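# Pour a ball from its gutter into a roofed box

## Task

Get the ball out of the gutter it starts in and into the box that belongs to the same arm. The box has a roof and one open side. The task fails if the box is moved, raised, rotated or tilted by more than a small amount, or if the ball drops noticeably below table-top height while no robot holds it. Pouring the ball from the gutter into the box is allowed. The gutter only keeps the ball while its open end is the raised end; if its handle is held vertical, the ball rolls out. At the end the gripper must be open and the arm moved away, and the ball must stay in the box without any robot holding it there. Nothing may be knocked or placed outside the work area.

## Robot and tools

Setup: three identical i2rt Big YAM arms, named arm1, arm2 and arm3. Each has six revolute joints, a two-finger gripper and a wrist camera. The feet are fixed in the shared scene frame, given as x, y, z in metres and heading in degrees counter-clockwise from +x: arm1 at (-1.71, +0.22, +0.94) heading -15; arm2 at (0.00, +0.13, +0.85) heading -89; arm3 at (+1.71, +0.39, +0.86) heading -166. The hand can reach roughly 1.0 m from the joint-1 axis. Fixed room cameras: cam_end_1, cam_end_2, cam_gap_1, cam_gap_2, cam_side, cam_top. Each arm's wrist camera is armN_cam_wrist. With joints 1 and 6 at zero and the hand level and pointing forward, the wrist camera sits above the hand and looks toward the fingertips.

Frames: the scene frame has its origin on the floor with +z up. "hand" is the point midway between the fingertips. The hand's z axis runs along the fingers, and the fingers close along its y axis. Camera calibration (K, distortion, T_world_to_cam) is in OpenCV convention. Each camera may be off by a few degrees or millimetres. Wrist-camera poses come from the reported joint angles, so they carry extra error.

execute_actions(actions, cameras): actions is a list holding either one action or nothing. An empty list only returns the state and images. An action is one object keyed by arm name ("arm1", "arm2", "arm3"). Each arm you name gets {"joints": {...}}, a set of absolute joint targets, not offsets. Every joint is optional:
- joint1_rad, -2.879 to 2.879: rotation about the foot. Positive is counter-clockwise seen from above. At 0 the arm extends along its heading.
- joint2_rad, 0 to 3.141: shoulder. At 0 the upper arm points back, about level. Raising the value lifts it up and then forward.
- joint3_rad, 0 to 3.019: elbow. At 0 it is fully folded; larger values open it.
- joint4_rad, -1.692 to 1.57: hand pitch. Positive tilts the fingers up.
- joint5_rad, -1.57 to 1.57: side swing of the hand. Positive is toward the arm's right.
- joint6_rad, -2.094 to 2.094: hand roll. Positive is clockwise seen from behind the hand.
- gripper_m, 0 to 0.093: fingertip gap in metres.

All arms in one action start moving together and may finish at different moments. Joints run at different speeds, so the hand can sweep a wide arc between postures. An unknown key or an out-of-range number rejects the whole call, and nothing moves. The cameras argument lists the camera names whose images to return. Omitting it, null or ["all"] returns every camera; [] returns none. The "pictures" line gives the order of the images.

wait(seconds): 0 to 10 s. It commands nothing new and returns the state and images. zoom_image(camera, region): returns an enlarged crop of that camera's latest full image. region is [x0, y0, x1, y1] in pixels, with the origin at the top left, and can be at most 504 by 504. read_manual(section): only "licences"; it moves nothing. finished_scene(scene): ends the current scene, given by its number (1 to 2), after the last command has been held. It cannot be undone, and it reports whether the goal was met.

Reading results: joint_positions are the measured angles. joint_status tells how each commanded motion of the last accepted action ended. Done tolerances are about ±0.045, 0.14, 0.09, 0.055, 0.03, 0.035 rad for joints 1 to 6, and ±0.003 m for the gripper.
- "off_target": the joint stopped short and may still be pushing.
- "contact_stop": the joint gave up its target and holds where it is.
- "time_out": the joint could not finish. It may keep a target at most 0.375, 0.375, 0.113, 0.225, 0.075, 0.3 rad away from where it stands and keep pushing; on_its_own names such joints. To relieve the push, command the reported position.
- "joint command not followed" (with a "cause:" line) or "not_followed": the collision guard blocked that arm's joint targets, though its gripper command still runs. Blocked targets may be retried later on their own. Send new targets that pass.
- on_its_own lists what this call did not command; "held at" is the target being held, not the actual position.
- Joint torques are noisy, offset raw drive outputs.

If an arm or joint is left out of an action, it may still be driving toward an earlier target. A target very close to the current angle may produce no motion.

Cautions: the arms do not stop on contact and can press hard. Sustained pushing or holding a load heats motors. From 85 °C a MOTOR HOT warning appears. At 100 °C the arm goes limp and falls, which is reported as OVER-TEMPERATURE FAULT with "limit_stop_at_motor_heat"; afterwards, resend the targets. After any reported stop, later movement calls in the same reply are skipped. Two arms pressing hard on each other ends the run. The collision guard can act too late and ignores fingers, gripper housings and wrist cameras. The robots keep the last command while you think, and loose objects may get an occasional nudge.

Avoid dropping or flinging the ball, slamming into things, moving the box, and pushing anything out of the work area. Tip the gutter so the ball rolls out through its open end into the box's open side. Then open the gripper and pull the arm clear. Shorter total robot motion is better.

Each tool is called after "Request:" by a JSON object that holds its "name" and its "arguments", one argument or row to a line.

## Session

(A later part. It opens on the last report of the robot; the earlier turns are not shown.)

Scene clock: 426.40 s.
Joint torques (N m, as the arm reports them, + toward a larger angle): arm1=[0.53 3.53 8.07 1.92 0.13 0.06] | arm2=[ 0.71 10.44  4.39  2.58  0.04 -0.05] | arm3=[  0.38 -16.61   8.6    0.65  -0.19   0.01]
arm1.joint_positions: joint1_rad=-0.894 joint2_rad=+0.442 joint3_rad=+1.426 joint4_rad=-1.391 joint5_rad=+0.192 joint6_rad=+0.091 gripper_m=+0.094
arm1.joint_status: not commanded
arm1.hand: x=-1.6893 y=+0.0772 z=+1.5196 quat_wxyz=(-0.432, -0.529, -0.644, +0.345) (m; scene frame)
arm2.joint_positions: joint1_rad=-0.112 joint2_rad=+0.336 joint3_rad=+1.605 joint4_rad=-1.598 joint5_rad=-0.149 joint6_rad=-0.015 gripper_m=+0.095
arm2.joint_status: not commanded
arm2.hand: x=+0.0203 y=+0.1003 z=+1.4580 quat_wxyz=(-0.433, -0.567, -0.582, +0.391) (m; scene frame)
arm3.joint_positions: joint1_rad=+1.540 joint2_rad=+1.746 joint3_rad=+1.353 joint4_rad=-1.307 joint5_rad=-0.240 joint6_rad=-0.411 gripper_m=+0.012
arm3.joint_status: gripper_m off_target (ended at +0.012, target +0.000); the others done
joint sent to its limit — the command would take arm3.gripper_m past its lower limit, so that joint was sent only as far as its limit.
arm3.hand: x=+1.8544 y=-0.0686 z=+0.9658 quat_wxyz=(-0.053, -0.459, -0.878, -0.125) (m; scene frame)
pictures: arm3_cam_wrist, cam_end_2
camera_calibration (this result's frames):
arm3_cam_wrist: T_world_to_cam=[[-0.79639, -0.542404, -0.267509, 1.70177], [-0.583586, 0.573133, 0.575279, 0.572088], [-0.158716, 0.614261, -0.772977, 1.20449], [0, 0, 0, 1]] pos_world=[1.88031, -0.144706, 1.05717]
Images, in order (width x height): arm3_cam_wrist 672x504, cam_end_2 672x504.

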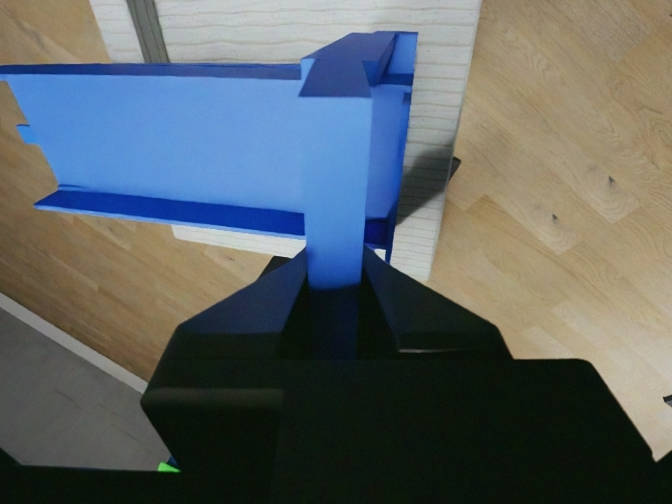

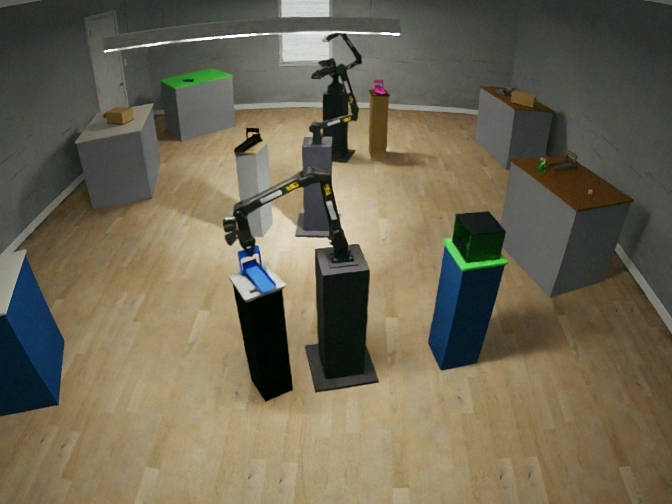

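Request:
{"name": "execute_actions", "arguments": {
  "actions": [
    {"arm3": {"joints": {"joint1_rad": 1.54, "gripper_m": 0.07}}}
  ],
  "cameras": ["arm3_cam_wrist"]
}}

Request:
{"name": "execute_actions", "arguments": {
  "actions": [
    {"arm3": {"joints": {"joint1_rad": 1.52, "joint2_rad": 1.68, "joint3_rad": 1.6, "joint4_rad": -1.58, "joint5_rad": -0.24, "joint6_rad": -0.414, "gripper_m": 0.07}}}
  ],
  "cameras": ["arm3_cam_wrist", "cam_end_2", "cam_side", "cam_top"]
}}

Scene clock: 432.47 s.
Joint torques (N m, as the arm reports them, + toward a larger angle): arm1=[0.57 3.58 8.07 1.95 0.13 0.05] | arm2=[ 0.75 10.31  4.42  2.5   0.03 -0.05] | arm3=[ -0.82 -17.51   8.55   0.65  -0.18   0.03]
arm1.joint_positions: joint1_rad=-0.894 joint2_rad=+0.442 joint3_rad=+1.426 joint4_rad=-1.391 joint5_rad=+0.192 joint6_rad=+0.091 gripper_m=+0.094
arm1.joint_status: not commanded
arm1.hand: x=-1.6893 y=+0.0772 z=+1.5196 quat_wxyz=(-0.432, -0.529, -0.644, +0.345) (m; scene frame)
arm2.joint_positions: joint1_rad=-0.112 joint2_rad=+0.336 joint3_rad=+1.605 joint4_rad=-1.598 joint5_rad=-0.149 joint6_rad=-0.015 gripper_m=+0.095
arm2.joint_status: not commanded
arm2.hand: x=+0.0203 y=+0.1003 z=+1.4580 quat_wxyz=(-0.433, -0.567, -0.582, +0.391) (m; scene frame)
arm3.joint_positions: joint1_rad=+1.540 joint2_rad=+1.746 joint3_rad=+1.353 joint4_rad=-1.307 joint5_rad=-0.240 joint6_rad=-0.411 gripper_m=+0.070
arm3.joint_status: all done
arm3.hand: x=+1.8544 y=-0.0686 z=+0.9658 quat_wxyz=(-0.053, -0.459, -0.878, -0.125) (m; scene frame)
pictures: arm3_cam_wrist
camera_calibration (this result's frames):
arm3_cam_wrist: T_world_to_cam=[[-0.79639, -0.542404, -0.267509, 1.70177], [-0.583586, 0.573133, 0.575279, 0.572088], [-0.158716, 0.614261, -0.772977, 1.20449], [0, 0, 0, 1]] pos_world=[1.88031, -0.144706, 1.05717]
Images, in order (width x height): arm3_cam_wrist 672x504.

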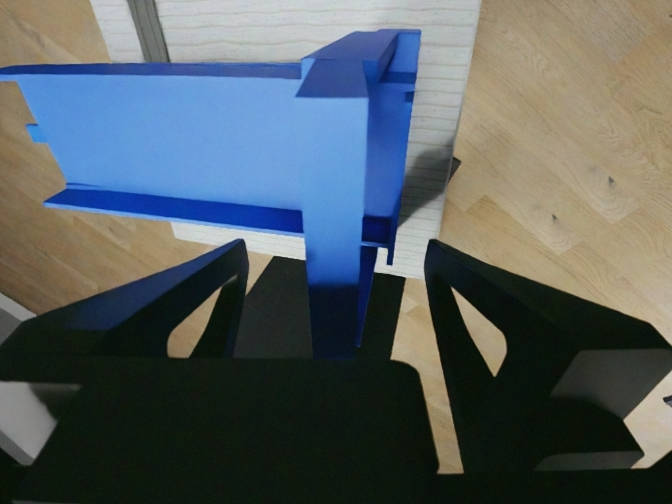

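Scene clock: 433.53 s.
Joint torques (N m, as the arm reports them, + toward a larger angle): arm1=[0.56 3.54 8.07 1.94 0.12 0.06] | arm2=[ 0.19 10.18  4.46  2.56  0.   -0.05] | arm3=[ -1.22 -15.03  11.53   0.04  -0.15  -0.01]
arm1.joint_positions: joint1_rad=-0.894 joint2_rad=+0.442 joint3_rad=+1.426 joint4_rad=-1.391 joint5_rad=+0.192 joint6_rad=+0.091 gripper_m=+0.094
arm1.joint_status: not commanded
arm1.hand: x=-1.6893 y=+0.0772 z=+1.5196 quat_wxyz=(-0.432, -0.529, -0.644, +0.345) (m; scene frame)
arm2.joint_positions: joint1_rad=-0.112 joint2_rad=+0.336 joint3_rad=+1.605 joint4_rad=-1.598 joint5_rad=-0.149 joint6_rad=-0.015 gripper_m=+0.095
arm2.joint_status: not commanded
arm2.hand: x=+0.0203 y=+0.1003 z=+1.4580 quat_wxyz=(-0.433, -0.567, -0.582, +0.391) (m; scene frame)
arm3.joint_positions: joint1_rad=+1.529 joint2_rad=+1.669 joint3_rad=+1.566 joint4_rad=-1.571 joint5_rad=-0.240 joint6_rad=-0.411 gripper_m=+0.070
arm3.joint_status: all done
arm3.hand: x=+1.8497 y=-0.0750 z=+1.0814 quat_wxyz=(-0.062, -0.463, -0.877, -0.115) (m; scene frame)
pictures: arm3_cam_wrist, cam_end_2, cam_side, cam_top
camera_calibration (this result's frames):
arm3_cam_wrist: T_world_to_cam=[[-0.801435, -0.539489, -0.258174, 1.72499], [-0.579625, 0.594197, 0.557643, 0.519819], [-0.147436, 0.596558, -0.788911, 1.29205], [0, 0, 0, 1]] pos_world=[1.87426, -0.149046, 1.17479]
Images, in order (width x height): arm3_cam_wrist 672x504, cam_end_2 672x504, cam_side 672x504, cam_top 672x504.

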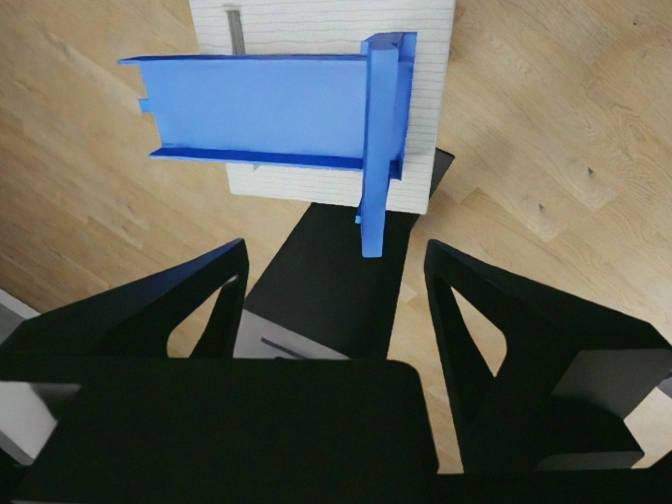

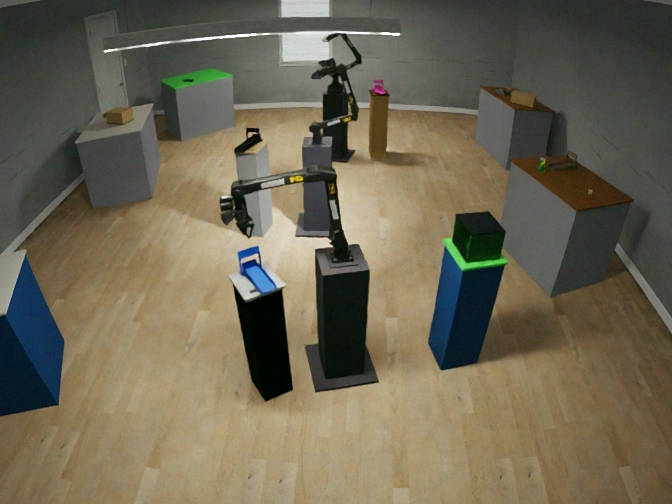

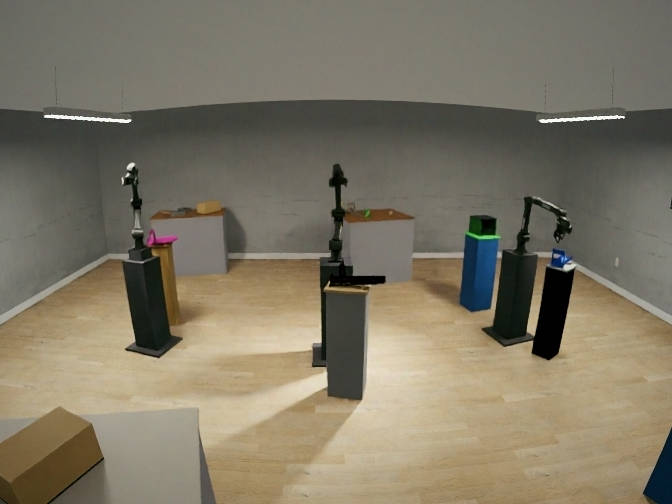

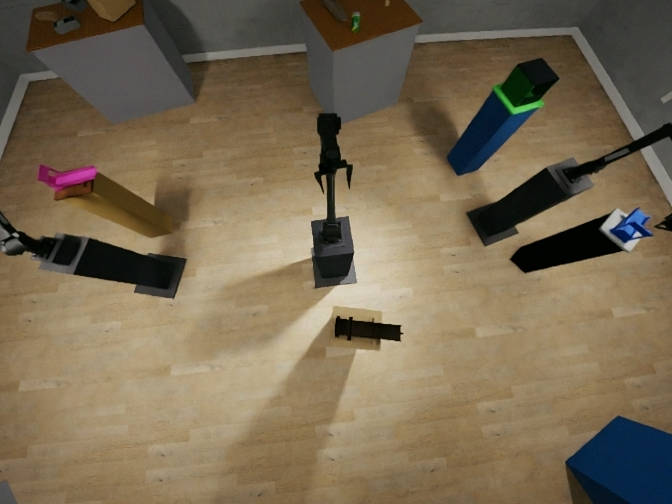

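Request:
{"name": "zoom_image", "arguments": {
  "camera": "cam_top",
  "region": [480, 45, 570, 125]
}}

Request:
{"name": "zoom_image", "arguments": {
  "camera": "cam_end_2",
  "region": [425, 200, 525, 280]
}}

Region (480, 45, 570, 125) of cam_top's 672x504 image, scaled by 5.600, with more detail than that image has.

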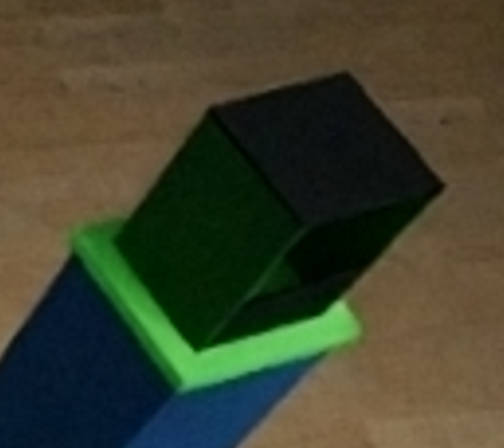

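Region (425, 200, 525, 280) of cam_end_2's 672x504 image, scaled by 5.040, with more detail than that image has; it fills the top 403 rows of this view, and the rest is white.

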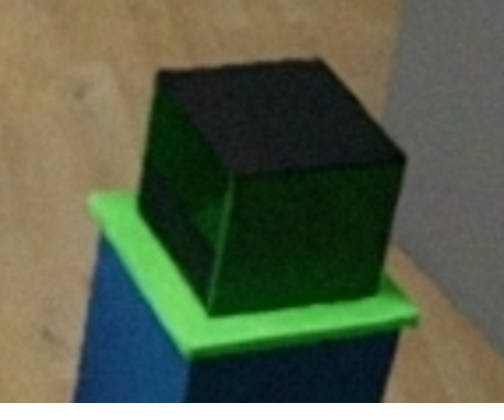

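The box hasn't moved. The wrist camera showed the ball inside it as I withdrew, and no image shows it on the floor.

Request:
{"name": "finished_scene", "arguments": {
  "scene": 2
}}

The scene is finished: the task was done.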